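# Hang the yellow rail on both hooks before the bins

## Task

Place the yellow rail onto the pair of hooks standing in front of the bins so that it rests between the end plates of the hooks and is not lying on top of any plate; the fit is very tight, and the rail must stay hung by itself, because a rail that is still held up by the robot at the end is not counted as hung.

## Robot and tools

Robot: two six-joint arms, left_arm and right_arm, each ending in a two-finger gripper. All poses share one scene frame in metres: origin on the table surface midway between the arms, +x pointing out across the table, +z upward, and left_arm mounted on the +y side. The arm names do not tell you which side of a picture an arm appears on. Reported hand positions can be somewhat off, more so when an arm is stretched far.

Gripper geometry: fingers extend along the gripper's +z axis and close along its x axis. end_effector_position is the midpoint between the pads; fingertips lie 17.5 mm past it. A flat block juts roughly 9 cm from the last joint's axis toward the gripper's -y side and rotates with it. Turning only the last joint moves the pad midpoint around a 25 mm circle.

Tool execute_actions takes "actions", a list holding zero or one entry, and an optional boolean "pictures" (images come by default). An empty list commands nothing and just reports the state. An entry {"steps": N} with no rows is a wait of N control steps (at most 300), counted from the previous result. An entry {"rows": [...], "steps": N} is a motion of up to 15 steps (default 15), each step lasting 1/30 s; row k is applied on step k and the final row is reused if rows run out. One row is a single flat list of 18 numbers covering both arms: left_arm's six joint targets, then its gripper position, force_limit, speed; then the same nine for right_arm. You must fill all 18 even when one arm stays put.

Joint numbers are absolute target angles in radians, in the same column order that Joint positions prints (shoulder pan, shoulder lift, elbow, wrist 1, wrist 2, wrist 3). Stated ranges: left_arm pan -3.142..3.142, lift -6.283..6.283, elbow 0.000..3.142, wrists -6.283..6.283 each; right_arm pan 0.000..6.283, lift -6.283..6.283, elbow -3.142..0.000, wrists -6.283..6.283 each. A target more than 0.010 rad beyond a range end, and farther out than the last reported angle, gets the whole call rejected and nothing is sent. True ends may differ from stated ones by up to 0.010 rad; an overshooting target is clipped to the real end, and a "joint sent to its limit" line may appear (possibly about an earlier motion still running). No such line does not prove there is more room.

The three gripper numbers are each in [-1, 1] and are settings, not offsets. position: +1 gives a 50 mm opening, about -0.65 brings the pads together, and -1 means close until something blocks the fingers (use this to grasp). force_limit per pad: -1 about 20 N, 0 about 102 N, +1 about 185 N (actual grip may run ~17 % higher). speed of the gap: -1 is 20 mm/s, 0 is 85, +1 is 150. New force or speed only applies once the position number changes by at least 0.01; to soften a grip, open first. To leave a gripper unchanged, resend its current three numbers, since 0 is itself a command.

Motion behaviour: joints are speed- and acceleration-limited and commands are smoothed with about 0.17 s lag, so a big move may not be complete when the result arrives. Each step, per-joint targets are clamped to within 0.575 rad of the measured angle, and if a target would shift the gripper more than 100 mm from where it is, all that arm's targets are pulled back proportionally. Between calls the arms keep heading to the last row sent until everything nearly stops or a step is HELD.

Results: the state line gives per arm the end-effector position (m), orientation quaternion (w, x, y, z), and linear/angular velocity (m/s, rad/s). Joint positions and Joint velocities list one block per arm (rad, rad/s). Wrist force and Wrist torque give each arm's flange sensor readings along that end effector's own axes; a pressing contact shows as force directed back into the arm. Expect an offset up to about 4 N, noise up to 2.4 N, saturation near 50 N; "no reading" is harmless. object_status: 0 moving, 1 blocked while opening, 2 blocked while closing (a real grasp), 3 reached the target or pads met (usually nothing held). Any new position resets it to 0 briefly. The opening in mm is about (250 - position_measured) x 0.202. After a grip at force_limit -1 a status of 2 may persist even if the object slipped away, and a grip on a fixed, off-center object fades over time. "joint command not followed" means a clearance check altered targets; HELD marks steps where your row was partly not sent.

Tool zoom_image: camera (cam_high, cam_low, cam_left_wrist, cam_right_wrist) and region [x0, y0, x1, y1] in pixels of that camera's 504x504 image, top-left origin, no larger than 504 by 504. It enlarges the latest picture.

Tool finished_scene: pass "scene", the number of the current scene; it ends that scene for good and reports success.

Cameras: cam_high and cam_low are fixed pinhole views; the two wrist cameras are fisheye and follow their hands. Calibration matrices are given but may be a few degrees or millimetres off.

Avoid: knocking or placing anything off the table, dropping the rail, slamming or pushing hard, letting the arms collide or squeeze each other. A contact torque reaching a joint's limit (132 N m for pan, lift, elbow; 24.6 N m for each wrist, including held weight) or an external force of 150 N freezes that arm for 10 s and cancels the rest of the call. Holding loads heats motors: a MOTOR HOT warning comes from 70 °C and at 85 °C the arm is braked until it cools. Brief external tugs on held parts may occur. Release the rail so it rests on the hooks unaided before finishing.

Each tool is called after "Call:" in YAML: its name, and indented under it one key for each argument.

## Session

Call:
execute_actions:
  actions: []

Scene clock: 0.00 s of 4800.00 s.
left_arm: end_effector_position=(+0.4490, -0.1800, +0.3548) position_measured=3 object_status=3 end_effector_quat_wxyz=(-0.308, +0.628, -0.704, +0.122) end_effector_velocity=(+0.000, -0.000, +0.000) end_effector_angular_velocity=(-0.002, -0.000, +0.000) | right_arm: end_effector_position=(+0.5084, -0.6633, +0.2201) position_measured=3 object_status=3 end_effector_quat_wxyz=(+0.188, +0.825, -0.517, -0.127) end_effector_velocity=(+0.001, -0.001, +0.001) end_effector_angular_velocity=(-0.001, -0.004, -0.002)
Joint positions: left_arm=[-1.355 -0.694  0.346 -1.079 -0.909  1.803] | right_arm=[ 3.047 -1.7   -1.615 -1.816  1.378  2.701]
Joint velocities: left_arm=[ 0.    -0.    -0.    -0.001 -0.    -0.   ] | right_arm=[-0.001  0.001  0.002 -0.    -0.001  0.002]
Wrist force (N, on the end effector, along its own x y z axes, offset not removed): no reading
Wrist torque (N m, same axes, about the end effector's origin, offset not removed): no reading

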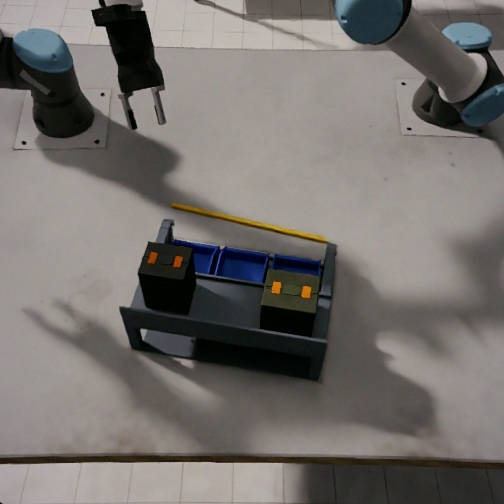

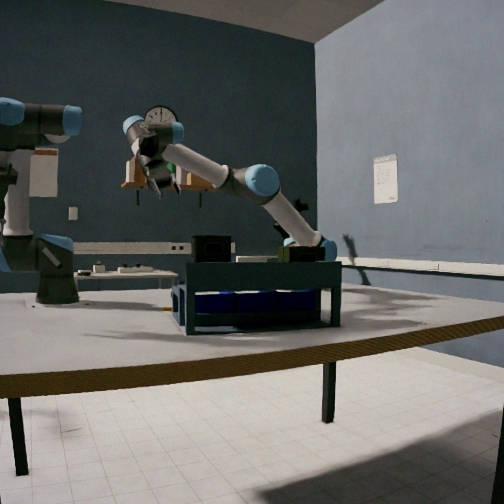

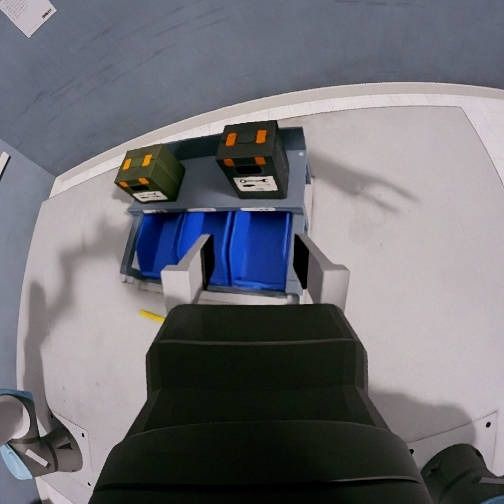

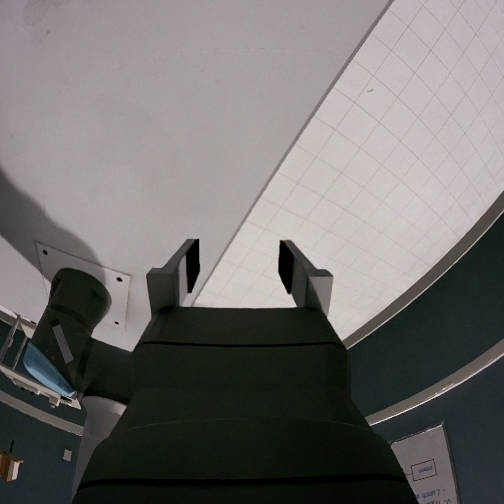

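Call:
execute_actions:
  actions:
    - {"rows":[[-1.1,-1.118,1.355,-1.808,-1.571,1.8,1,-0.5,0,3.047,-1.7,-1.615,-1.816,1.378,2.701,1,0,0]]}
  pictures: false

Call:
execute_actions:
  actions:
    - {"steps":60}

Call:
zoom_image:
  camera: "cam_high"
  region: [140,180,360,300]

Scene clock: 14.53 s of 4800.00 s.
left_arm: end_effector_position=(+0.4624, -0.0752, +0.2874) position_measured=3 object_status=3 end_effector_quat_wxyz=(-0.014, +0.766, -0.638, +0.077) end_effector_velocity=(-0.149, +0.195, -0.492) end_effector_angular_velocity=(+0.387, +0.649, +0.027) | right_arm: end_effector_position=(+0.5083, -0.6635, +0.2202) position_measured=3 object_status=3 end_effector_quat_wxyz=(+0.188, +0.825, -0.517, -0.127) end_effector_velocity=(+0.000, +0.000, +0.001) end_effector_angular_velocity=(+0.000, -0.003, -0.000)
Joint positions: left_arm=[-1.118 -1.072  1.059 -1.683 -1.476  1.8  ] | right_arm=[ 3.047 -1.7   -1.615 -1.816  1.378  2.701]
Joint velocities: left_arm=[ 0.083 -0.206  1.295 -0.478 -0.446 -0.001] | right_arm=[0.    0.002 0.001 0.    0.    0.   ]
Wrist force (N, on the end effector, along its own x y z axes, offset not removed): left_arm=[-0.9 -3.8 -0.2] | right_arm=[4.0 -0.8 2.1]
Wrist torque (N m, same axes, about the end effector's origin, offset not removed): left_arm=[-0.36 0.06 0.04] | right_arm=[-0.10 -0.65 -0.31]
Steps of this call (steps 1 to 90: nothing new was sent; then 11.03 s passed at rest; steps 91 to 105: all 15 steps of this action). Readings (joint positions | what the end effector reports):
91: left_arm=[-1.355 -0.694 0.346 -1.079 -0.909 1.803] | right_arm=[3.047 -1.700 -1.615 -1.816 1.378 2.701] | left_arm position_measured=3 object_status=3 | right_arm position_measured=3 object_status=3
92: left_arm=[-1.353 -0.697 0.349 -1.082 -0.912 1.803] | right_arm=[3.047 -1.700 -1.615 -1.816 1.378 2.701] | left_arm position_measured=3 object_status=3 | right_arm position_measured=3 object_status=3
94: left_arm=[-1.299 -0.741 0.404 -1.137 -0.967 1.802] | right_arm=[3.047 -1.700 -1.615 -1.816 1.378 2.701] | left_arm position_measured=3 object_status=3 | right_arm position_measured=3 object_status=3
98: left_arm=[-1.154 -0.974 0.680 -1.415 -1.243 1.800] | right_arm=[3.047 -1.700 -1.615 -1.816 1.378 2.701] | left_arm position_measured=3 object_status=3 | right_arm position_measured=3 object_status=3
105: the state above

Scene clock: 16.53 s of 4800.00 s.
left_arm: end_effector_position=(+0.4244, -0.0217, +0.1800) position_measured=3 object_status=3 end_effector_quat_wxyz=(+0.000, +0.773, -0.635, +0.000) end_effector_velocity=(+0.000, +0.000, +0.000) end_effector_angular_velocity=(+0.001, +0.000, +0.001) | right_arm: end_effector_position=(+0.5083, -0.6635, +0.2203) position_measured=3 object_status=3 end_effector_quat_wxyz=(+0.188, +0.825, -0.517, -0.127) end_effector_velocity=(-0.000, +0.000, +0.001) end_effector_angular_velocity=(+0.001, -0.001, +0.002)
Joint positions: left_arm=[-1.1   -1.118  1.355 -1.808 -1.571  1.8  ] | right_arm=[ 3.047 -1.7   -1.615 -1.816  1.378  2.701]
Joint velocities: left_arm=[ 0.    -0.    -0.001  0.001  0.    -0.   ] | right_arm=[ 0.     0.001 -0.     0.     0.    -0.002]
Wrist force (N, on the end effector, along its own x y z axes, offset not removed): left_arm=[-0.3 1.0 1.0] | right_arm=[2.8 0.4 1.2]
Wrist torque (N m, same axes, about the end effector's origin, offset not removed): left_arm=[0.22 0.12 0.07] | right_arm=[0.13 -0.46 -0.28]
Steps of this call (steps 1 to 30: the robot went on to your last target; steps 31 to 60: nothing new was sent). Readings (joint positions | what the end effector reports):
1: left_arm=[-1.115 -1.079 1.102 -1.703 -1.492 1.800] | right_arm=[3.047 -1.700 -1.615 -1.816 1.378 2.701] | left_arm position_measured=3 object_status=3 | right_arm position_measured=3 object_status=3
2: left_arm=[-1.112 -1.086 1.144 -1.722 -1.507 1.800] | right_arm=[3.047 -1.700 -1.615 -1.816 1.378 2.701] | left_arm position_measured=3 object_status=3 | right_arm position_measured=3 object_status=3
4: left_arm=[-1.107 -1.099 1.224 -1.757 -1.533 1.800] | right_arm=[3.047 -1.700 -1.615 -1.816 1.378 2.701] | left_arm position_measured=3 object_status=3 | right_arm position_measured=3 object_status=3
8: left_arm=[-1.102 -1.113 1.322 -1.795 -1.561 1.800] | right_arm=[3.047 -1.700 -1.615 -1.816 1.378 2.701] | left_arm position_measured=3 object_status=3 | right_arm position_measured=3 object_status=3
60: the state above
All arms were judged still, so your last target was given up. Only a new action makes them travel on or press farther. Fingers that are still opening or closing keep moving.
camera_calibration (this result's frames):
cam_left_wrist: T_world_to_cam=[[0.190372, -0.981664, -0.00967993, -0.0950872], [-0.943521, -0.185681, 0.27439, 0.348248], [-0.271156, -0.043103, -0.96157, 0.433839], [0, 0, 0, 1]] pos_world=[0.46432, -0.00998084, 0.32069]
cam_right_wrist: T_world_to_cam=[[0.465342, -0.885029, 0.0134334, -0.833147], [-0.66627, -0.340248, 0.663562, -0.0225029], [-0.582701, -0.317734, -0.748, 0.398425], [0, 0, 0, 1]] pos_world=[0.604868, -0.618423, 0.324146]

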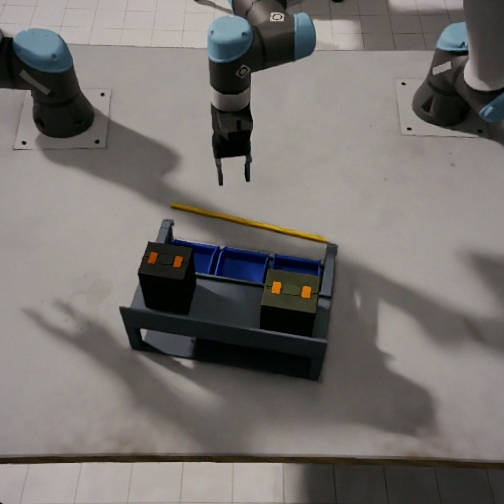

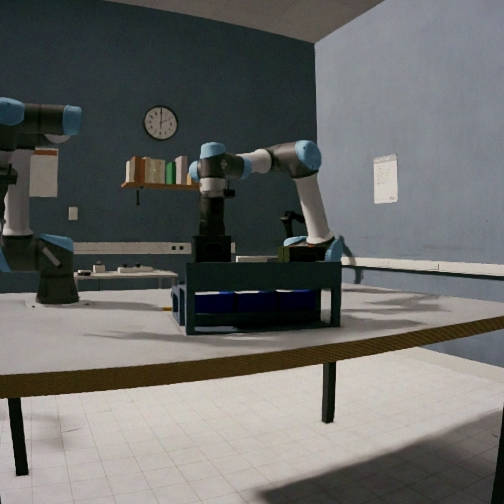

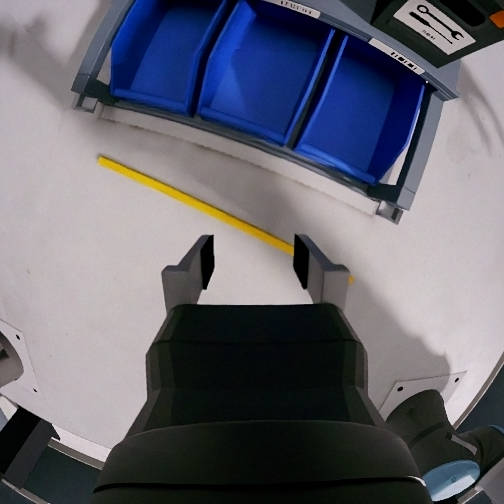

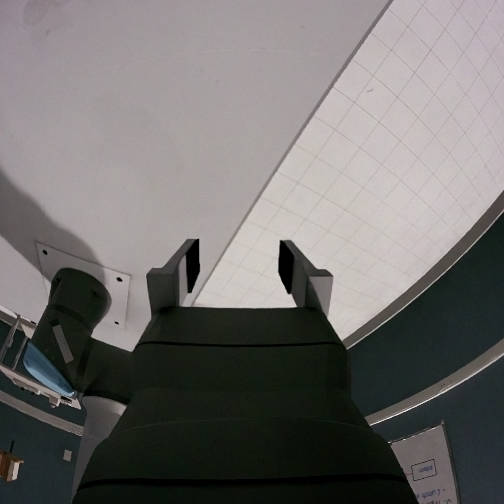

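Region (140, 180, 360, 300) of cam_high's 504x504 image, scaled by 2.291, with more detail than that image has; it fills the top 275 rows of this view, and the rest is white.

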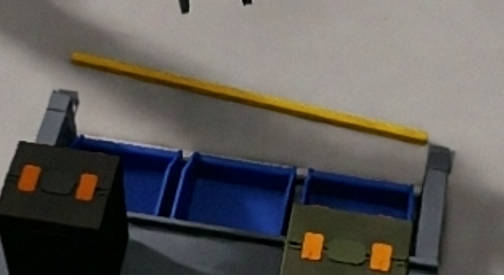

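Call:
zoom_image:
  camera: "cam_left_wrist"
  region: [340,150,460,250]

Call:
execute_actions:
  actions:
    - {"rows":[[-1.1,-1.072,1.558,-2.057,-1.571,0.69,1,-0.5,0,3.047,-1.7,-1.615,-1.816,1.378,2.701,1,0,0]]}
  pictures: false

Call:
execute_actions:
  actions:
    - {"steps":40}

Region (340, 150, 460, 250) of cam_left_wrist's 504x504 image, scaled by 4.200, with more detail than that image has.

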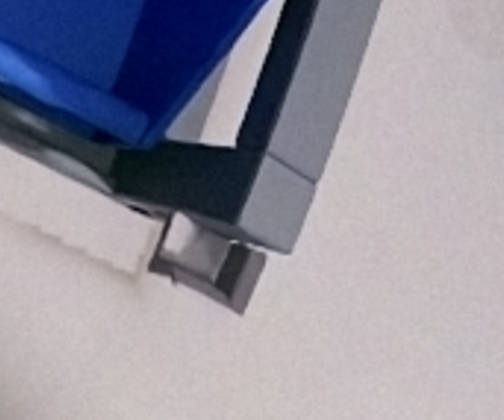

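Scene clock: 27.27 s of 4800.00 s.
left_arm: end_effector_position=(+0.4037, +0.0112, +0.0814) position_measured=3 object_status=3 end_effector_quat_wxyz=(-0.000, +0.976, -0.220, -0.000) end_effector_velocity=(-0.042, +0.022, -0.015) end_effector_angular_velocity=(-0.006, -0.003, +1.819) | right_arm: end_effector_position=(+0.5083, -0.6635, +0.2203) position_measured=3 object_status=3 end_effector_quat_wxyz=(+0.188, +0.825, -0.517, -0.127) end_effector_velocity=(-0.000, +0.000, +0.001) end_effector_angular_velocity=(-0.001, -0.001, -0.000)
Joint positions: left_arm=[-1.1   -1.073  1.555 -2.053 -1.571  0.867] | right_arm=[ 3.047 -1.7   -1.615 -1.816  1.378  2.701]
Joint velocities: left_arm=[ 0.     0.006  0.034 -0.047  0.    -1.819] | right_arm=[ 0.001  0.002 -0.001 -0.    -0.     0.001]
Wrist force (N, on the end effector, along its own x y z axes, offset not removed): left_arm=[1.6 -0.4 1.5] | right_arm=[4.5 -0.5 2.0]
Wrist torque (N m, same axes, about the end effector's origin, offset not removed): left_arm=[0.08 -0.24 0.04] | right_arm=[-0.02 -0.84 -0.34]
Steps of this call (steps 1 to 90: nothing new was sent; then 7.23 s passed at rest; steps 91 to 105: all 15 steps of this action). Readings (joint positions | what the end effector reports):
91: left_arm=[-1.100 -1.118 1.355 -1.808 -1.571 1.800] | right_arm=[3.047 -1.700 -1.615 -1.816 1.378 2.701] | left_arm position_measured=3 object_status=3 | right_arm position_measured=3 object_status=3
92: left_arm=[-1.100 -1.116 1.358 -1.811 -1.571 1.797] | right_arm=[3.047 -1.700 -1.615 -1.816 1.378 2.701] | left_arm position_measured=3 object_status=3 | right_arm position_measured=3 object_status=3
94: left_arm=[-1.100 -1.098 1.409 -1.866 -1.571 1.741] | right_arm=[3.047 -1.700 -1.615 -1.816 1.378 2.701] | left_arm position_measured=3 object_status=3 | right_arm position_measured=3 object_status=3
98: left_arm=[-1.100 -1.078 1.520 -2.005 -1.571 1.465] | right_arm=[3.047 -1.700 -1.615 -1.816 1.378 2.701] | left_arm position_measured=3 object_status=3 | right_arm position_measured=3 object_status=3
105: the state above

Scene clock: 28.60 s of 4800.00 s.
left_arm: end_effector_position=(+0.3994, +0.0131, +0.0799) position_measured=3 object_status=3 end_effector_quat_wxyz=(+0.000, +0.991, -0.133, -0.000) end_effector_velocity=(+0.000, -0.000, +0.000) end_effector_angular_velocity=(-0.001, -0.000, +0.000) | right_arm: end_effector_position=(+0.5083, -0.6635, +0.2203) position_measured=3 object_status=3 end_effector_quat_wxyz=(+0.188, +0.825, -0.517, -0.127) end_effector_velocity=(-0.000, -0.000, -0.001) end_effector_angular_velocity=(-0.000, +0.002, +0.000)
Joint positions: left_arm=[-1.1   -1.072  1.558 -2.057 -1.571  0.69 ] | right_arm=[ 3.047 -1.7   -1.615 -1.816  1.378  2.701]
Joint velocities: left_arm=[ 0.    -0.     0.    -0.001  0.    -0.   ] | right_arm=[-0.001 -0.001 -0.     0.    -0.001 -0.001]
Wrist force (N, on the end effector, along its own x y z axes, offset not removed): left_arm=[0.7 -0.2 1.8] | right_arm=[3.8 1.4 0.9]
Wrist torque (N m, same axes, about the end effector's origin, offset not removed): left_arm=[0.12 -0.06 0.06] | right_arm=[0.29 -0.64 -0.29]
Steps of this call (steps 1 to 30: the robot went on to your last target; steps 31 to 40: nothing new was sent). Readings (joint positions | what the end effector reports):
1: left_arm=[-1.100 -1.072 1.556 -2.054 -1.571 0.815] | right_arm=[3.047 -1.700 -1.615 -1.816 1.378 2.701] | left_arm position_measured=3 object_status=3 | right_arm position_measured=3 object_status=3
2: left_arm=[-1.100 -1.072 1.556 -2.055 -1.571 0.778] | right_arm=[3.047 -1.700 -1.615 -1.816 1.378 2.701] | left_arm position_measured=3 object_status=3 | right_arm position_measured=3 object_status=3
4: left_arm=[-1.100 -1.072 1.557 -2.056 -1.571 0.734] | right_arm=[3.047 -1.700 -1.615 -1.816 1.378 2.701] | left_arm position_measured=3 object_status=3 | right_arm position_measured=3 object_status=3
8: left_arm=[-1.100 -1.072 1.558 -2.057 -1.571 0.701] | right_arm=[3.047 -1.700 -1.615 -1.816 1.378 2.701] | left_arm position_measured=3 object_status=3 | right_arm position_measured=3 object_status=3
40: the state above
All arms were judged still, so your last target was given up. Only a new action makes them travel on or press farther. Fingers that are still opening or closing keep moving.
camera_calibration (this result's frames):
cam_left_wrist: T_world_to_cam=[[0.963929, -0.265971, -0.00995915, -0.375429], [-0.253129, -0.927665, 0.274526, 0.0925639], [-0.0822547, -0.262102, -0.961528, 0.259761], [0, 0, 0, 1]] pos_world=[0.406684, 0.054099, 0.220618]
cam_right_wrist: T_world_to_cam=[[0.465342, -0.885029, 0.0134333, -0.833147], [-0.66627, -0.340248, 0.663563, -0.022503], [-0.582701, -0.317734, -0.748, 0.398425], [0, 0, 0, 1]] pos_world=[0.604868, -0.618423, 0.324146]

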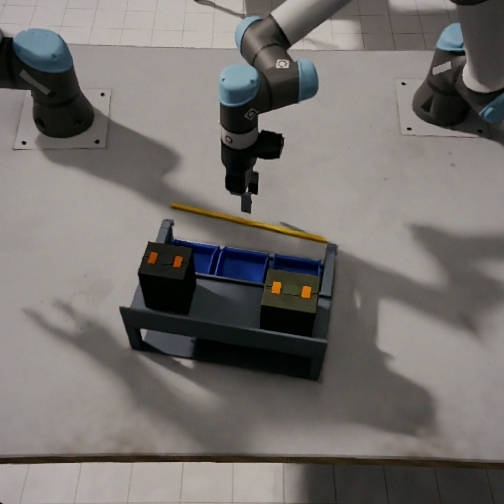

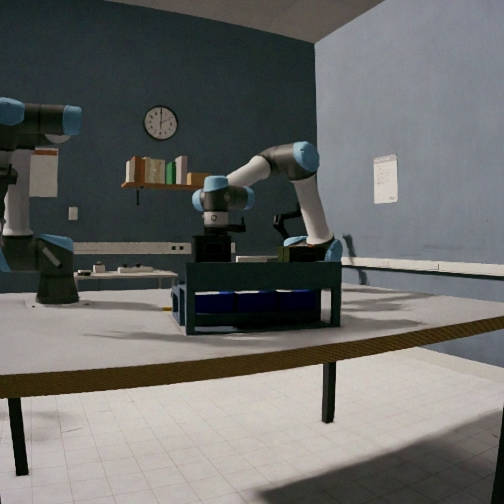

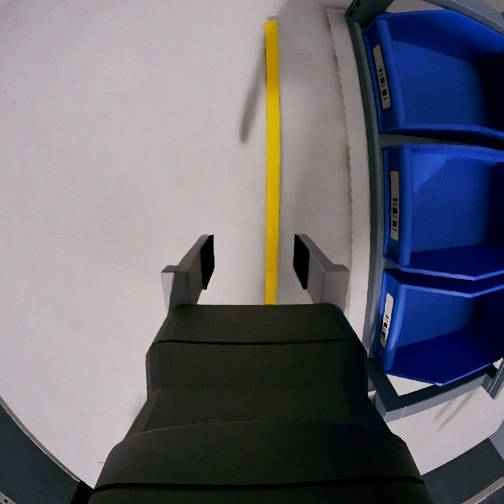

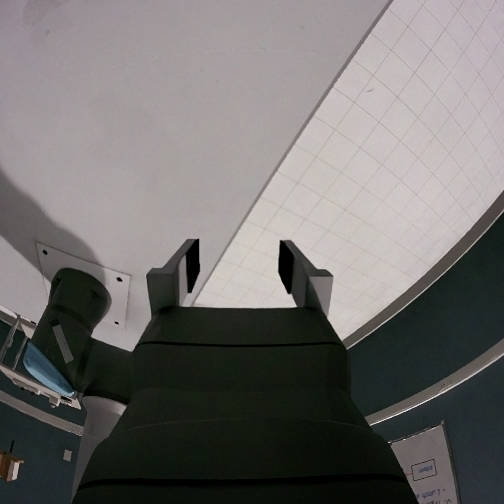

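Call:
execute_actions:
  actions:
    - {"rows":[[-1.09,-1.05,1.56,-2.08,-1.571,0.7,1,-0.5,0,3.047,-1.7,-1.615,-1.816,1.378,2.701,1,0,0],[-1.082,-1.01,1.57,-2.13,-1.571,0.708,1,-0.5,0,3.047,-1.7,-1.615,-1.816,1.378,2.701,1,0,0],[-1.082,-0.976,1.575,-2.17,-1.571,0.708,1,-0.5,0,3.047,-1.7,-1.615,-1.816,1.378,2.701,1,0,0]]}
  pictures: false

Call:
execute_actions:
  actions:
    - {"rows":[[-1.082,-0.976,1.575,-2.17,-1.571,0.708,-1,-0.5,0,3.047,-1.7,-1.615,-1.816,1.378,2.701,1,0,0]]}
  pictures: false

Call:
execute_actions:
  actions:
    - {"steps":15}

Scene clock: 37.87 s of 4800.00 s.
left_arm: end_effector_position=(+0.4139, +0.0094, +0.0219) position_measured=3 object_status=3 end_effector_quat_wxyz=(+0.000, +0.991, -0.133, -0.000) end_effector_velocity=(+0.002, -0.000, -0.012) end_effector_angular_velocity=(+0.000, +0.000, -0.000) | right_arm: end_effector_position=(+0.5083, -0.6635, +0.2203) position_measured=3 object_status=3 end_effector_quat_wxyz=(+0.188, +0.825, -0.517, -0.127) end_effector_velocity=(+0.000, +0.000, +0.001) end_effector_angular_velocity=(+0.000, -0.002, +0.001)
Joint positions: left_arm=[-1.082 -0.978  1.575 -2.168 -1.571  0.708] | right_arm=[ 3.047 -1.7   -1.615 -1.816  1.378  2.701]
Joint velocities: left_arm=[ 0.003  0.019  0.003 -0.022  0.     0.003] | right_arm=[ 0.001  0.001  0.001 -0.     0.    -0.   ]
Wrist force (N, on the end effector, along its own x y z axes, offset not removed): left_arm=[1.9 -0.9 2.3] | right_arm=[3.7 1.1 1.9]
Wrist torque (N m, same axes, about the end effector's origin, offset not removed): left_arm=[-0.04 -0.25 0.01] | right_arm=[0.28 -0.64 -0.31]
Steps of this call (steps 1 to 90: nothing new was sent; then 5.77 s passed at rest; steps 91 to 105: all 15 steps of this action). Readings (joint positions | what the end effector reports):
91: left_arm=[-1.100 -1.072 1.558 -2.057 -1.571 0.690] | right_arm=[3.047 -1.700 -1.615 -1.816 1.378 2.701] | left_arm position_measured=3 object_status=3 | right_arm position_measured=3 object_status=3
92: left_arm=[-1.099 -1.070 1.558 -2.059 -1.571 0.691] | right_arm=[3.047 -1.700 -1.615 -1.816 1.378 2.701] | left_arm position_measured=3 object_status=3 | right_arm position_measured=3 object_status=3
94: left_arm=[-1.093 -1.050 1.562 -2.082 -1.571 0.697] | right_arm=[3.047 -1.700 -1.615 -1.816 1.378 2.701] | left_arm position_measured=3 object_status=3 | right_arm position_measured=3 object_status=3
98: left_arm=[-1.085 -0.996 1.572 -2.145 -1.571 0.705] | right_arm=[3.047 -1.700 -1.615 -1.816 1.378 2.701] | left_arm position_measured=3 object_status=3 | right_arm position_measured=3 object_status=3
105: the state above

Scene clock: 38.37 s of 4800.00 s.
left_arm: end_effector_position=(+0.4141, +0.0094, +0.0208) position_measured=200 object_status=0 end_effector_quat_wxyz=(+0.000, +0.991, -0.133, -0.000) end_effector_velocity=(+0.000, +0.000, -0.000) end_effector_angular_velocity=(+0.001, +0.000, +0.001) | right_arm: end_effector_position=(+0.5083, -0.6635, +0.2203) position_measured=3 object_status=3 end_effector_quat_wxyz=(+0.188, +0.825, -0.517, -0.127) end_effector_velocity=(-0.000, +0.000, -0.000) end_effector_angular_velocity=(+0.000, +0.002, +0.003)
Joint positions: left_arm=[-1.082 -0.976  1.575 -2.17  -1.571  0.708] | right_arm=[ 3.047 -1.7   -1.615 -1.816  1.378  2.701]
Joint velocities: left_arm=[ 0.     0.     0.001 -0.     0.    -0.   ] | right_arm=[ 0.001 -0.    -0.001 -0.    -0.001 -0.002]
Wrist force (N, on the end effector, along its own x y z axes, offset not removed): left_arm=[2.5 0.7 1.5] | right_arm=[3.2 -0.3 1.9]
Wrist torque (N m, same axes, about the end effector's origin, offset not removed): left_arm=[0.28 -0.27 0.01] | right_arm=[0.08 -0.52 -0.29]
Steps of this call (steps 1 to 15: all 15 steps of this action). Readings (joint positions | what the end effector reports):
1: left_arm=[-1.082 -0.977 1.575 -2.169 -1.571 0.708] | right_arm=[3.047 -1.700 -1.615 -1.816 1.378 2.701] | left_arm position_measured=3 object_status=0 | right_arm position_measured=3 object_status=3
2: left_arm=[-1.082 -0.977 1.575 -2.169 -1.571 0.708] | right_arm=[3.047 -1.700 -1.615 -1.816 1.378 2.701] | left_arm position_measured=17 object_status=0 | right_arm position_measured=3 object_status=3
4: left_arm=[-1.082 -0.976 1.575 -2.169 -1.571 0.708] | right_arm=[3.047 -1.700 -1.615 -1.816 1.378 2.701] | left_arm position_measured=45 object_status=0 | right_arm position_measured=3 object_status=3
8: left_arm=[-1.082 -0.976 1.575 -2.170 -1.571 0.708] | right_arm=[3.047 -1.700 -1.615 -1.816 1.378 2.701] | left_arm position_measured=101 object_status=0 | right_arm position_measured=3 object_status=3
15: the state above

Scene clock: 38.87 s of 4800.00 s.
left_arm: end_effector_position=(+0.4141, +0.0094, +0.0208) position_measured=205 object_status=2 end_effector_quat_wxyz=(+0.000, +0.991, -0.133, -0.000) end_effector_velocity=(-0.000, +0.000, -0.000) end_effector_angular_velocity=(+0.001, +0.000, +0.000) | right_arm: end_effector_position=(+0.5083, -0.6635, +0.2203) position_measured=3 object_status=3 end_effector_quat_wxyz=(+0.188, +0.825, -0.517, -0.127) end_effector_velocity=(-0.001, -0.000, +0.001) end_effector_angular_velocity=(+0.000, -0.003, +0.000)
Joint positions: left_arm=[-1.082 -0.976  1.575 -2.17  -1.571  0.708] | right_arm=[ 3.047 -1.7   -1.615 -1.816  1.378  2.701]
Joint velocities: left_arm=[ 0.     0.001  0.     0.    -0.    -0.   ] | right_arm=[-0.001  0.004 -0.001 -0.     0.    -0.001]
Wrist force (N, on the end effector, along its own x y z axes, offset not removed): left_arm=[-0.6 -0.4 1.1] | right_arm=[3.6 0.5 2.0]
Wrist torque (N m, same axes, about the end effector's origin, offset not removed): left_arm=[0.06 0.12 0.12] | right_arm=[0.18 -0.62 -0.24]
Steps of this call (steps 1 to 15: the robot went on to your last target). Readings (joint positions | what the end effector reports):
1: left_arm=[-1.082 -0.976 1.575 -2.170 -1.571 0.708] | right_arm=[3.047 -1.700 -1.615 -1.816 1.378 2.701] | left_arm position_measured=205 object_status=0 | right_arm position_measured=3 object_status=3
2: left_arm=[-1.082 -0.976 1.575 -2.170 -1.571 0.708] | right_arm=[3.047 -1.700 -1.615 -1.816 1.378 2.701] | left_arm position_measured=205 object_status=0 | right_arm position_measured=3 object_status=3
4: left_arm=[-1.082 -0.976 1.575 -2.170 -1.571 0.708] | right_arm=[3.047 -1.700 -1.615 -1.816 1.378 2.701] | left_arm position_measured=205 object_status=0 | right_arm position_measured=3 object_status=3
8: left_arm=[-1.082 -0.976 1.575 -2.170 -1.571 0.708] | right_arm=[3.047 -1.700 -1.615 -1.816 1.378 2.701] | left_arm position_measured=205 object_status=2 | right_arm position_measured=3 object_status=3
15: the state above
All arms were judged still, so your last target was given up. Only a new action makes them travel on or press farther. Fingers that are still opening or closing keep moving.
camera_calibration (this result's frames):
cam_left_wrist: T_world_to_cam=[[0.963923, -0.265994, -0.00994242, -0.391203], [-0.253154, -0.927654, 0.274538, 0.109064], [-0.0822486, -0.262117, -0.961525, 0.203125], [0, 0, 0, 1]] pos_world=[0.421407, 0.0503587, 0.161478]
cam_right_wrist: T_world_to_cam=[[0.465342, -0.885029, 0.0134334, -0.833147], [-0.66627, -0.340248, 0.663562, -0.0225029], [-0.582701, -0.317734, -0.748, 0.398425], [0, 0, 0, 1]] pos_world=[0.604868, -0.618423, 0.324146]

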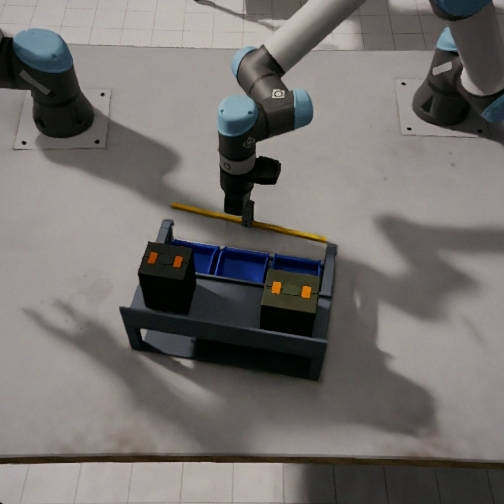

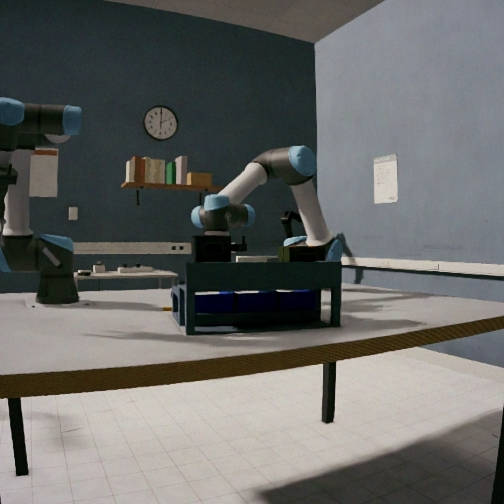

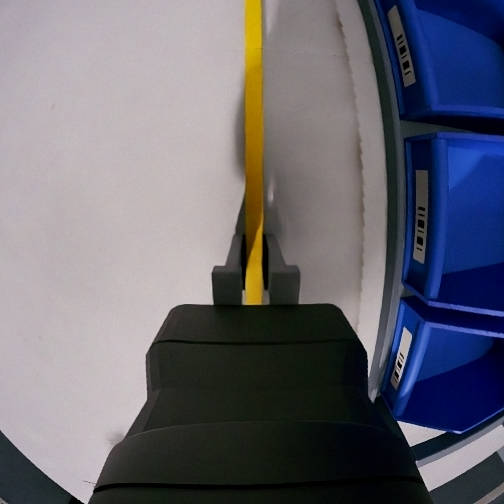

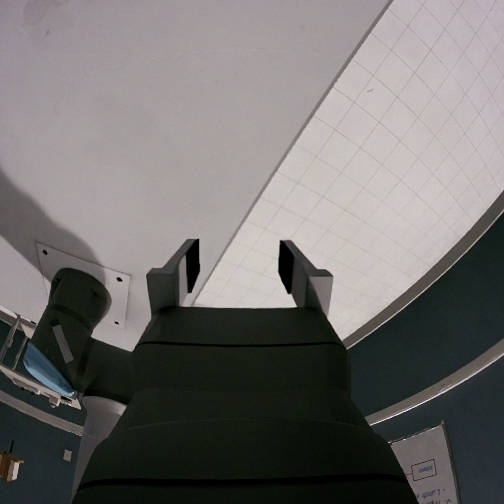

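Call:
execute_actions:
  actions:
    - {"rows":[[-1.082,-1.081,1.474,-1.964,-1.571,0.66,-1,-0.5,0,3.5,-1.447,-2.01,-1.256,1.571,3.2,1,0,0]]}
  pictures: false

Call:
execute_actions:
  actions:
    - {"rows":[[-0.977,-0.963,1.284,-1.892,-1.571,0.721,-1,-0.5,0,3.97,-1.447,-2.01,-1.256,1.571,3.5,1,0,0]]}
  pictures: false

Call:
execute_actions:
  actions:
    - {"steps":30}

Scene clock: 48.43 s of 4800.00 s.
left_arm: end_effector_position=(+0.4132, +0.0093, +0.1135) position_measured=205 object_status=2 end_effector_quat_wxyz=(+0.000, +0.994, -0.109, +0.000) end_effector_velocity=(-0.001, +0.003, +0.011) end_effector_angular_velocity=(+0.007, +0.004, +0.006) | right_arm: end_effector_position=(+0.5353, -0.4465, +0.1922) position_measured=3 object_status=3 end_effector_quat_wxyz=(+0.029, +0.825, -0.564, -0.007) end_effector_velocity=(-0.027, +0.322, -0.027) end_effector_angular_velocity=(+0.379, -0.479, -0.073)
Joint positions: left_arm=[-1.082 -1.08   1.475 -1.967 -1.571  0.661] | right_arm=[ 3.442 -1.476 -1.961 -1.331  1.549  3.135]
Joint velocities: left_arm=[ 0.    -0.013 -0.013  0.034 -0.    -0.006] | right_arm=[ 0.6    0.305 -0.509  0.771  0.221  0.662]
Wrist force (N, on the end effector, along its own x y z axes, offset not removed): left_arm=[1.3 -1.0 4.8] | right_arm=[-1.3 -0.9 2.7]
Wrist torque (N m, same axes, about the end effector's origin, offset not removed): left_arm=[-0.08 -0.15 0.01] | right_arm=[0.06 0.00 -0.20]
Steps of this call (steps 1 to 90: nothing new was sent; then 6.07 s passed at rest; steps 91 to 105: all 15 steps of this action). Readings (joint positions | what the end effector reports):
91: left_arm=[-1.082 -0.976 1.575 -2.170 -1.571 0.708] | right_arm=[3.047 -1.700 -1.615 -1.816 1.378 2.701] | left_arm position_measured=205 object_status=2 | right_arm position_measured=3 object_status=3
92: left_arm=[-1.082 -0.979 1.572 -2.167 -1.571 0.705] | right_arm=[3.050 -1.697 -1.618 -1.813 1.381 2.704] | left_arm position_measured=205 object_status=2 | right_arm position_measured=3 object_status=3
94: left_arm=[-1.082 -1.014 1.536 -2.114 -1.571 0.686] | right_arm=[3.099 -1.661 -1.664 -1.760 1.410 2.755] | left_arm position_measured=205 object_status=2 | right_arm position_measured=3 object_status=3
98: left_arm=[-1.082 -1.065 1.489 -2.003 -1.571 0.667] | right_arm=[3.229 -1.591 -1.776 -1.599 1.463 2.899] | left_arm position_measured=205 object_status=2 | right_arm position_measured=3 object_status=3
105: the state above

Scene clock: 48.93 s of 4800.00 s.
left_arm: end_effector_position=(+0.4927, +0.0101, +0.1149) position_measured=205 object_status=2 end_effector_quat_wxyz=(-0.000, +0.996, -0.087, -0.000) end_effector_velocity=(+0.012, -0.000, +0.001) end_effector_angular_velocity=(-0.003, -0.002, +0.007) | right_arm: end_effector_position=(+0.4701, -0.2358, +0.1900) position_measured=3 object_status=3 end_effector_quat_wxyz=(+0.002, +0.864, -0.503, +0.000) end_effector_velocity=(-0.109, +0.180, -0.001) end_effector_angular_velocity=(+0.023, -0.010, +0.185)
Joint positions: left_arm=[-0.978 -0.965  1.287 -1.893 -1.571  0.72 ] | right_arm=[ 3.926 -1.448 -2.008 -1.259  1.57   3.473]
Joint velocities: left_arm=[ 0.015  0.018 -0.031  0.01  -0.     0.008] | right_arm=[ 0.462  0.013 -0.022  0.032  0.009  0.278]
Wrist force (N, on the end effector, along its own x y z axes, offset not removed): left_arm=[0.9 -2.2 4.7] | right_arm=[-0.1 0.7 3.0]
Wrist torque (N m, same axes, about the end effector's origin, offset not removed): left_arm=[-0.22 -0.08 0.03] | right_arm=[0.28 -0.16 -0.19]
Steps of this call (steps 1 to 15: all 15 steps of this action). Readings (joint positions | what the end effector reports):
1: left_arm=[-1.082 -1.080 1.475 -1.966 -1.571 0.660] | right_arm=[3.459 -1.468 -1.975 -1.309 1.556 3.154] | left_arm position_measured=205 object_status=2 | right_arm position_measured=3 object_status=3
2: left_arm=[-1.079 -1.077 1.472 -1.963 -1.571 0.663] | right_arm=[3.474 -1.463 -1.984 -1.296 1.559 3.171] | left_arm position_measured=205 object_status=2 | right_arm position_measured=3 object_status=3
4: left_arm=[-1.042 -1.038 1.421 -1.933 -1.571 0.687] | right_arm=[3.538 -1.461 -1.987 -1.290 1.561 3.223] | left_arm position_measured=205 object_status=2 | right_arm position_measured=3 object_status=3
8: left_arm=[-0.993 -0.982 1.319 -1.903 -1.571 0.712] | right_arm=[3.696 -1.456 -1.996 -1.277 1.565 3.325] | left_arm position_measured=205 object_status=2 | right_arm position_measured=3 object_status=3
15: the state above

Scene clock: 49.93 s of 4800.00 s.
left_arm: end_effector_position=(+0.4939, +0.0101, +0.1151) position_measured=205 object_status=2 end_effector_quat_wxyz=(+0.000, +0.996, -0.087, -0.000) end_effector_velocity=(-0.000, +0.000, -0.001) end_effector_angular_velocity=(+0.000, +0.000, +0.000) | right_arm: end_effector_position=(+0.4594, -0.2190, +0.1899) position_measured=3 object_status=3 end_effector_quat_wxyz=(+0.000, +0.869, -0.496, -0.000) end_effector_velocity=(-0.001, +0.000, -0.000) end_effector_angular_velocity=(+0.000, +0.001, +0.002)
Joint positions: left_arm=[-0.977 -0.963  1.284 -1.892 -1.571  0.721] | right_arm=[ 3.97  -1.447 -2.01  -1.256  1.571  3.5  ]
Joint velocities: left_arm=[-0.     0.001  0.001 -0.001  0.    -0.   ] | right_arm=[ 0.001  0.    -0.001  0.     0.001 -0.001]
Wrist force (N, on the end effector, along its own x y z axes, offset not removed): left_arm=[1.3 0.9 4.5] | right_arm=[3.9 -0.4 3.7]
Wrist torque (N m, same axes, about the end effector's origin, offset not removed): left_arm=[0.26 -0.20 0.04] | right_arm=[0.04 -0.69 -0.28]
Steps of this call (steps 1 to 30: the robot went on to your last target). Readings (joint positions | what the end effector reports):
1: left_arm=[-0.978 -0.964 1.286 -1.893 -1.571 0.720] | right_arm=[3.939 -1.448 -2.009 -1.258 1.570 3.481] | left_arm position_measured=205 object_status=2 | right_arm position_measured=3 object_status=3
2: left_arm=[-0.978 -0.964 1.286 -1.892 -1.571 0.721] | right_arm=[3.948 -1.448 -2.009 -1.258 1.571 3.487] | left_arm position_measured=205 object_status=2 | right_arm position_measured=3 object_status=3
4: left_arm=[-0.977 -0.963 1.285 -1.892 -1.571 0.721] | right_arm=[3.959 -1.447 -2.009 -1.257 1.571 3.493] | left_arm position_measured=205 object_status=2 | right_arm position_measured=3 object_status=3
8: left_arm=[-0.977 -0.963 1.284 -1.892 -1.571 0.721] | right_arm=[3.967 -1.447 -2.010 -1.256 1.571 3.498] | left_arm position_measured=205 object_status=2 | right_arm position_measured=3 object_status=3
30: the state above
All arms were judged still, so your last target was given up. Only a new action makes them travel on or press farther. Fingers that are still opening or closing keep moving.
camera_calibration (this result's frames):
cam_left_wrist: T_world_to_cam=[[0.984285, -0.176312, -0.00991207, -0.477898], [-0.166869, -0.947, 0.274494, 0.0616024], [-0.0577831, -0.268526, -0.961538, 0.288478], [0, 0, 0, 1]] pos_world=[0.497336, 0.0515424, 0.255736]
cam_right_wrist: T_world_to_cam=[[0.525786, -0.849595, 0.0416885, -0.441899], [-0.825688, -0.497985, 0.265049, 0.230721], [-0.204424, -0.173781, -0.963333, 0.387137], [0, 0, 0, 1]] pos_world=[0.501988, -0.193262, 0.330212]

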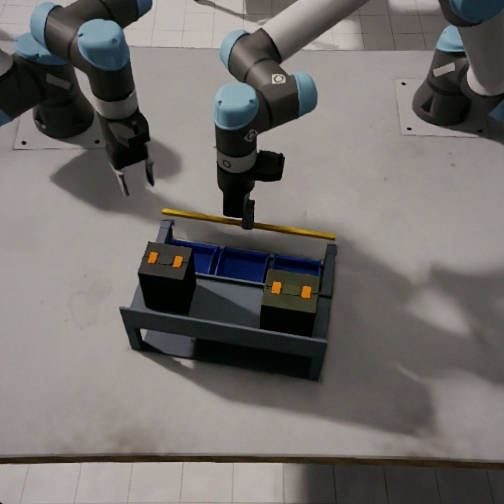

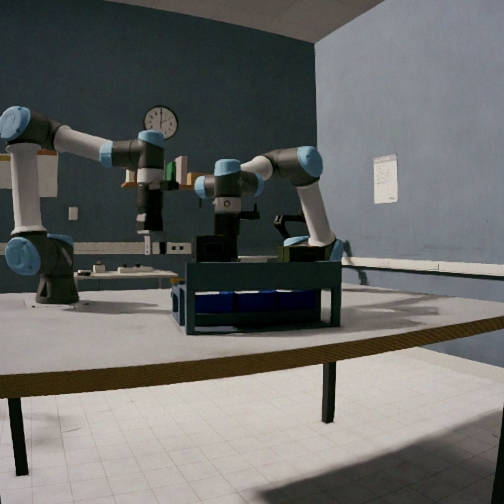

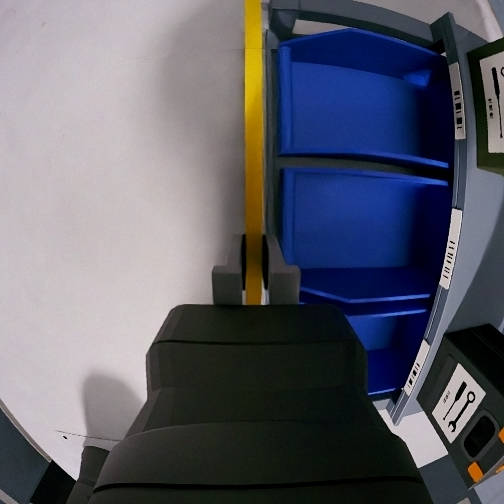

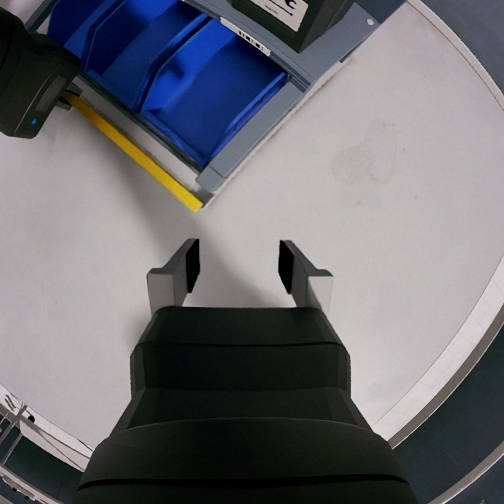

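Call:
execute_actions:
  actions:
    - {"rows":[[-0.977,-0.947,1.311,-1.935,-1.571,0.721,-1,-0.5,0,3.97,-1.447,-2.01,-1.256,1.571,2.65,1,0,0]]}
  pictures: false

Call:
execute_actions:
  actions:
    - {"steps":15}

Call:
zoom_image:
  camera: "cam_right_wrist"
  region: [200,140,320,240]

Scene clock: 58.53 s of 4800.00 s.
left_arm: end_effector_position=(+0.4938, +0.0101, +0.0955) position_measured=205 object_status=2 end_effector_quat_wxyz=(+0.000, +0.996, -0.087, -0.000) end_effector_velocity=(-0.000, +0.000, -0.003) end_effector_angular_velocity=(+0.000, +0.000, -0.000) | right_arm: end_effector_position=(+0.4441, -0.2075, +0.1899) position_measured=3 object_status=3 end_effector_quat_wxyz=(+0.000, +0.992, -0.125, -0.000) end_effector_velocity=(-0.016, +0.005, +0.001) end_effector_angular_velocity=(+0.003, -0.002, +0.672)
Joint positions: left_arm=[-0.977 -0.947  1.311 -1.934 -1.571  0.721] | right_arm=[ 3.97  -1.447 -2.01  -1.256  1.571  2.715]
Joint velocities: left_arm=[ 0.     0.002  0.004 -0.005 -0.     0.   ] | right_arm=[ 0.001  0.002  0.001 -0.    -0.    -0.671]
Wrist force (N, on the end effector, along its own x y z axes, offset not removed): left_arm=[-1.0 -0.2 4.9] | right_arm=[3.6 1.0 3.1]
Wrist torque (N m, same axes, about the end effector's origin, offset not removed): left_arm=[0.06 0.25 0.09] | right_arm=[0.32 -0.57 -0.31]
Steps of this call (steps 1 to 90: nothing new was sent; then 5.10 s passed at rest; steps 91 to 105: all 15 steps of this action). Readings (joint positions | what the end effector reports):
91: left_arm=[-0.977 -0.963 1.284 -1.892 -1.571 0.721] | right_arm=[3.970 -1.447 -2.010 -1.256 1.571 3.500] | left_arm position_measured=205 object_status=2 | right_arm position_measured=3 object_status=3
92: left_arm=[-0.977 -0.962 1.286 -1.894 -1.571 0.721] | right_arm=[3.970 -1.447 -2.010 -1.256 1.571 3.497] | left_arm position_measured=205 object_status=2 | right_arm position_measured=3 object_status=3
94: left_arm=[-0.977 -0.955 1.297 -1.912 -1.571 0.721] | right_arm=[3.970 -1.447 -2.010 -1.256 1.571 3.442] | left_arm position_measured=205 object_status=2 | right_arm position_measured=3 object_status=3
98: left_arm=[-0.977 -0.949 1.307 -1.929 -1.571 0.721] | right_arm=[3.970 -1.447 -2.010 -1.256 1.571 3.165] | left_arm position_measured=205 object_status=2 | right_arm position_measured=3 object_status=3
105: the state above

Scene clock: 59.03 s of 4800.00 s.
left_arm: end_effector_position=(+0.4938, +0.0102, +0.0952) position_measured=205 object_status=2 end_effector_quat_wxyz=(+0.000, +0.996, -0.087, -0.000) end_effector_velocity=(-0.000, +0.000, +0.000) end_effector_angular_velocity=(+0.000, +0.000, -0.000) | right_arm: end_effector_position=(+0.4425, -0.2071, +0.1899) position_measured=3 object_status=3 end_effector_quat_wxyz=(+0.000, +0.996, -0.093, -0.000) end_effector_velocity=(-0.000, -0.000, -0.001) end_effector_angular_velocity=(-0.001, +0.002, +0.004)
Joint positions: left_arm=[-0.977 -0.947  1.311 -1.935 -1.571  0.721] | right_arm=[ 3.97  -1.447 -2.01  -1.256  1.571  2.65 ]
Joint velocities: left_arm=[-0.    -0.001 -0.     0.001 -0.     0.   ] | right_arm=[-0.001 -0.001 -0.    -0.     0.001 -0.005]
Wrist force (N, on the end effector, along its own x y z axes, offset not removed): left_arm=[0.8 -0.1 4.6] | right_arm=[2.2 1.4 2.5]
Wrist torque (N m, same axes, about the end effector's origin, offset not removed): left_arm=[0.11 0.03 0.00] | right_arm=[0.29 -0.35 -0.30]
Steps of this call (steps 1 to 15: the robot went on to your last target). Readings (joint positions | what the end effector reports):
1: left_arm=[-0.977 -0.947 1.311 -1.935 -1.571 0.721] | right_arm=[3.970 -1.447 -2.010 -1.256 1.571 2.696] | left_arm position_measured=205 object_status=2 | right_arm position_measured=3 object_status=3
2: left_arm=[-0.977 -0.947 1.311 -1.935 -1.571 0.721] | right_arm=[3.970 -1.447 -2.010 -1.256 1.571 2.682] | left_arm position_measured=205 object_status=2 | right_arm position_measured=3 object_status=3
4: left_arm=[-0.977 -0.947 1.311 -1.935 -1.571 0.721] | right_arm=[3.970 -1.447 -2.010 -1.256 1.571 2.666] | left_arm position_measured=205 object_status=2 | right_arm position_measured=3 object_status=3
8: left_arm=[-0.977 -0.947 1.311 -1.935 -1.571 0.721] | right_arm=[3.970 -1.447 -2.010 -1.256 1.571 2.654] | left_arm position_measured=205 object_status=2 | right_arm position_measured=3 object_status=3
15: the state above
camera_calibration (this result's frames):
cam_left_wrist: T_world_to_cam=[[0.984286, -0.176303, -0.00994165, -0.478013], [-0.166851, -0.946994, 0.274522, 0.0671073], [-0.0578137, -0.268549, -0.961529, 0.269466], [0, 0, 0, 1]] pos_world=[0.497277, 0.0516402, 0.235925]
cam_right_wrist: T_world_to_cam=[[0.985256, -0.166051, 0.0412023, -0.484637], [-0.171017, -0.949003, 0.264852, -0.160406], [-0.00487771, -0.267993, -0.963409, 0.277946], [0, 0, 0, 1]] pos_world=[0.451415, -0.158213, 0.330227]

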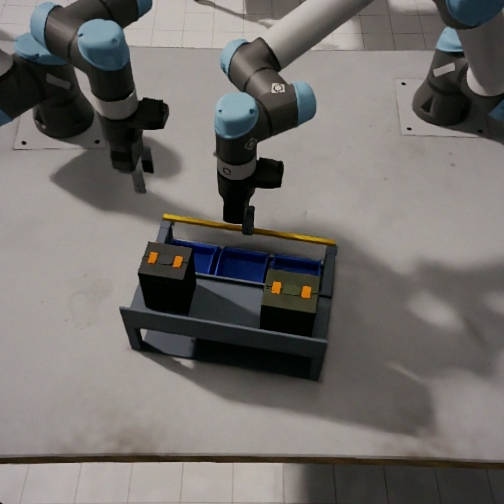

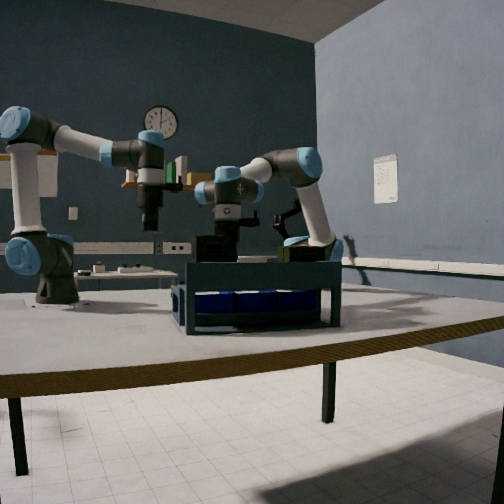

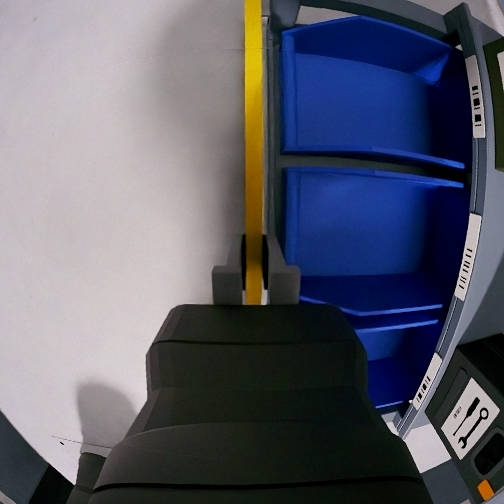

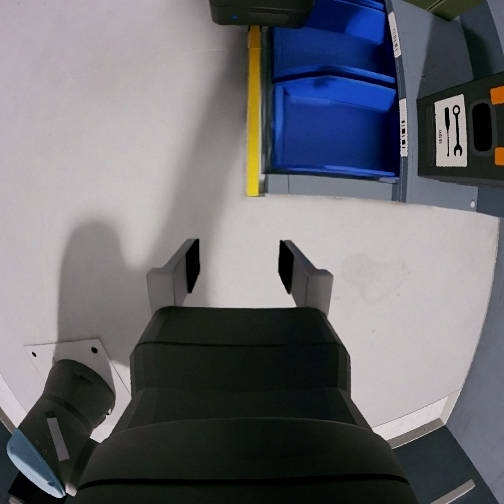

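Region (200, 140, 320, 240) of cam_right_wrist's 504x504 image, scaled by 4.200, with more detail than that image has.

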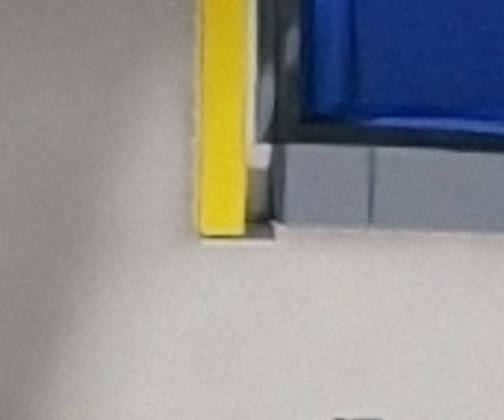

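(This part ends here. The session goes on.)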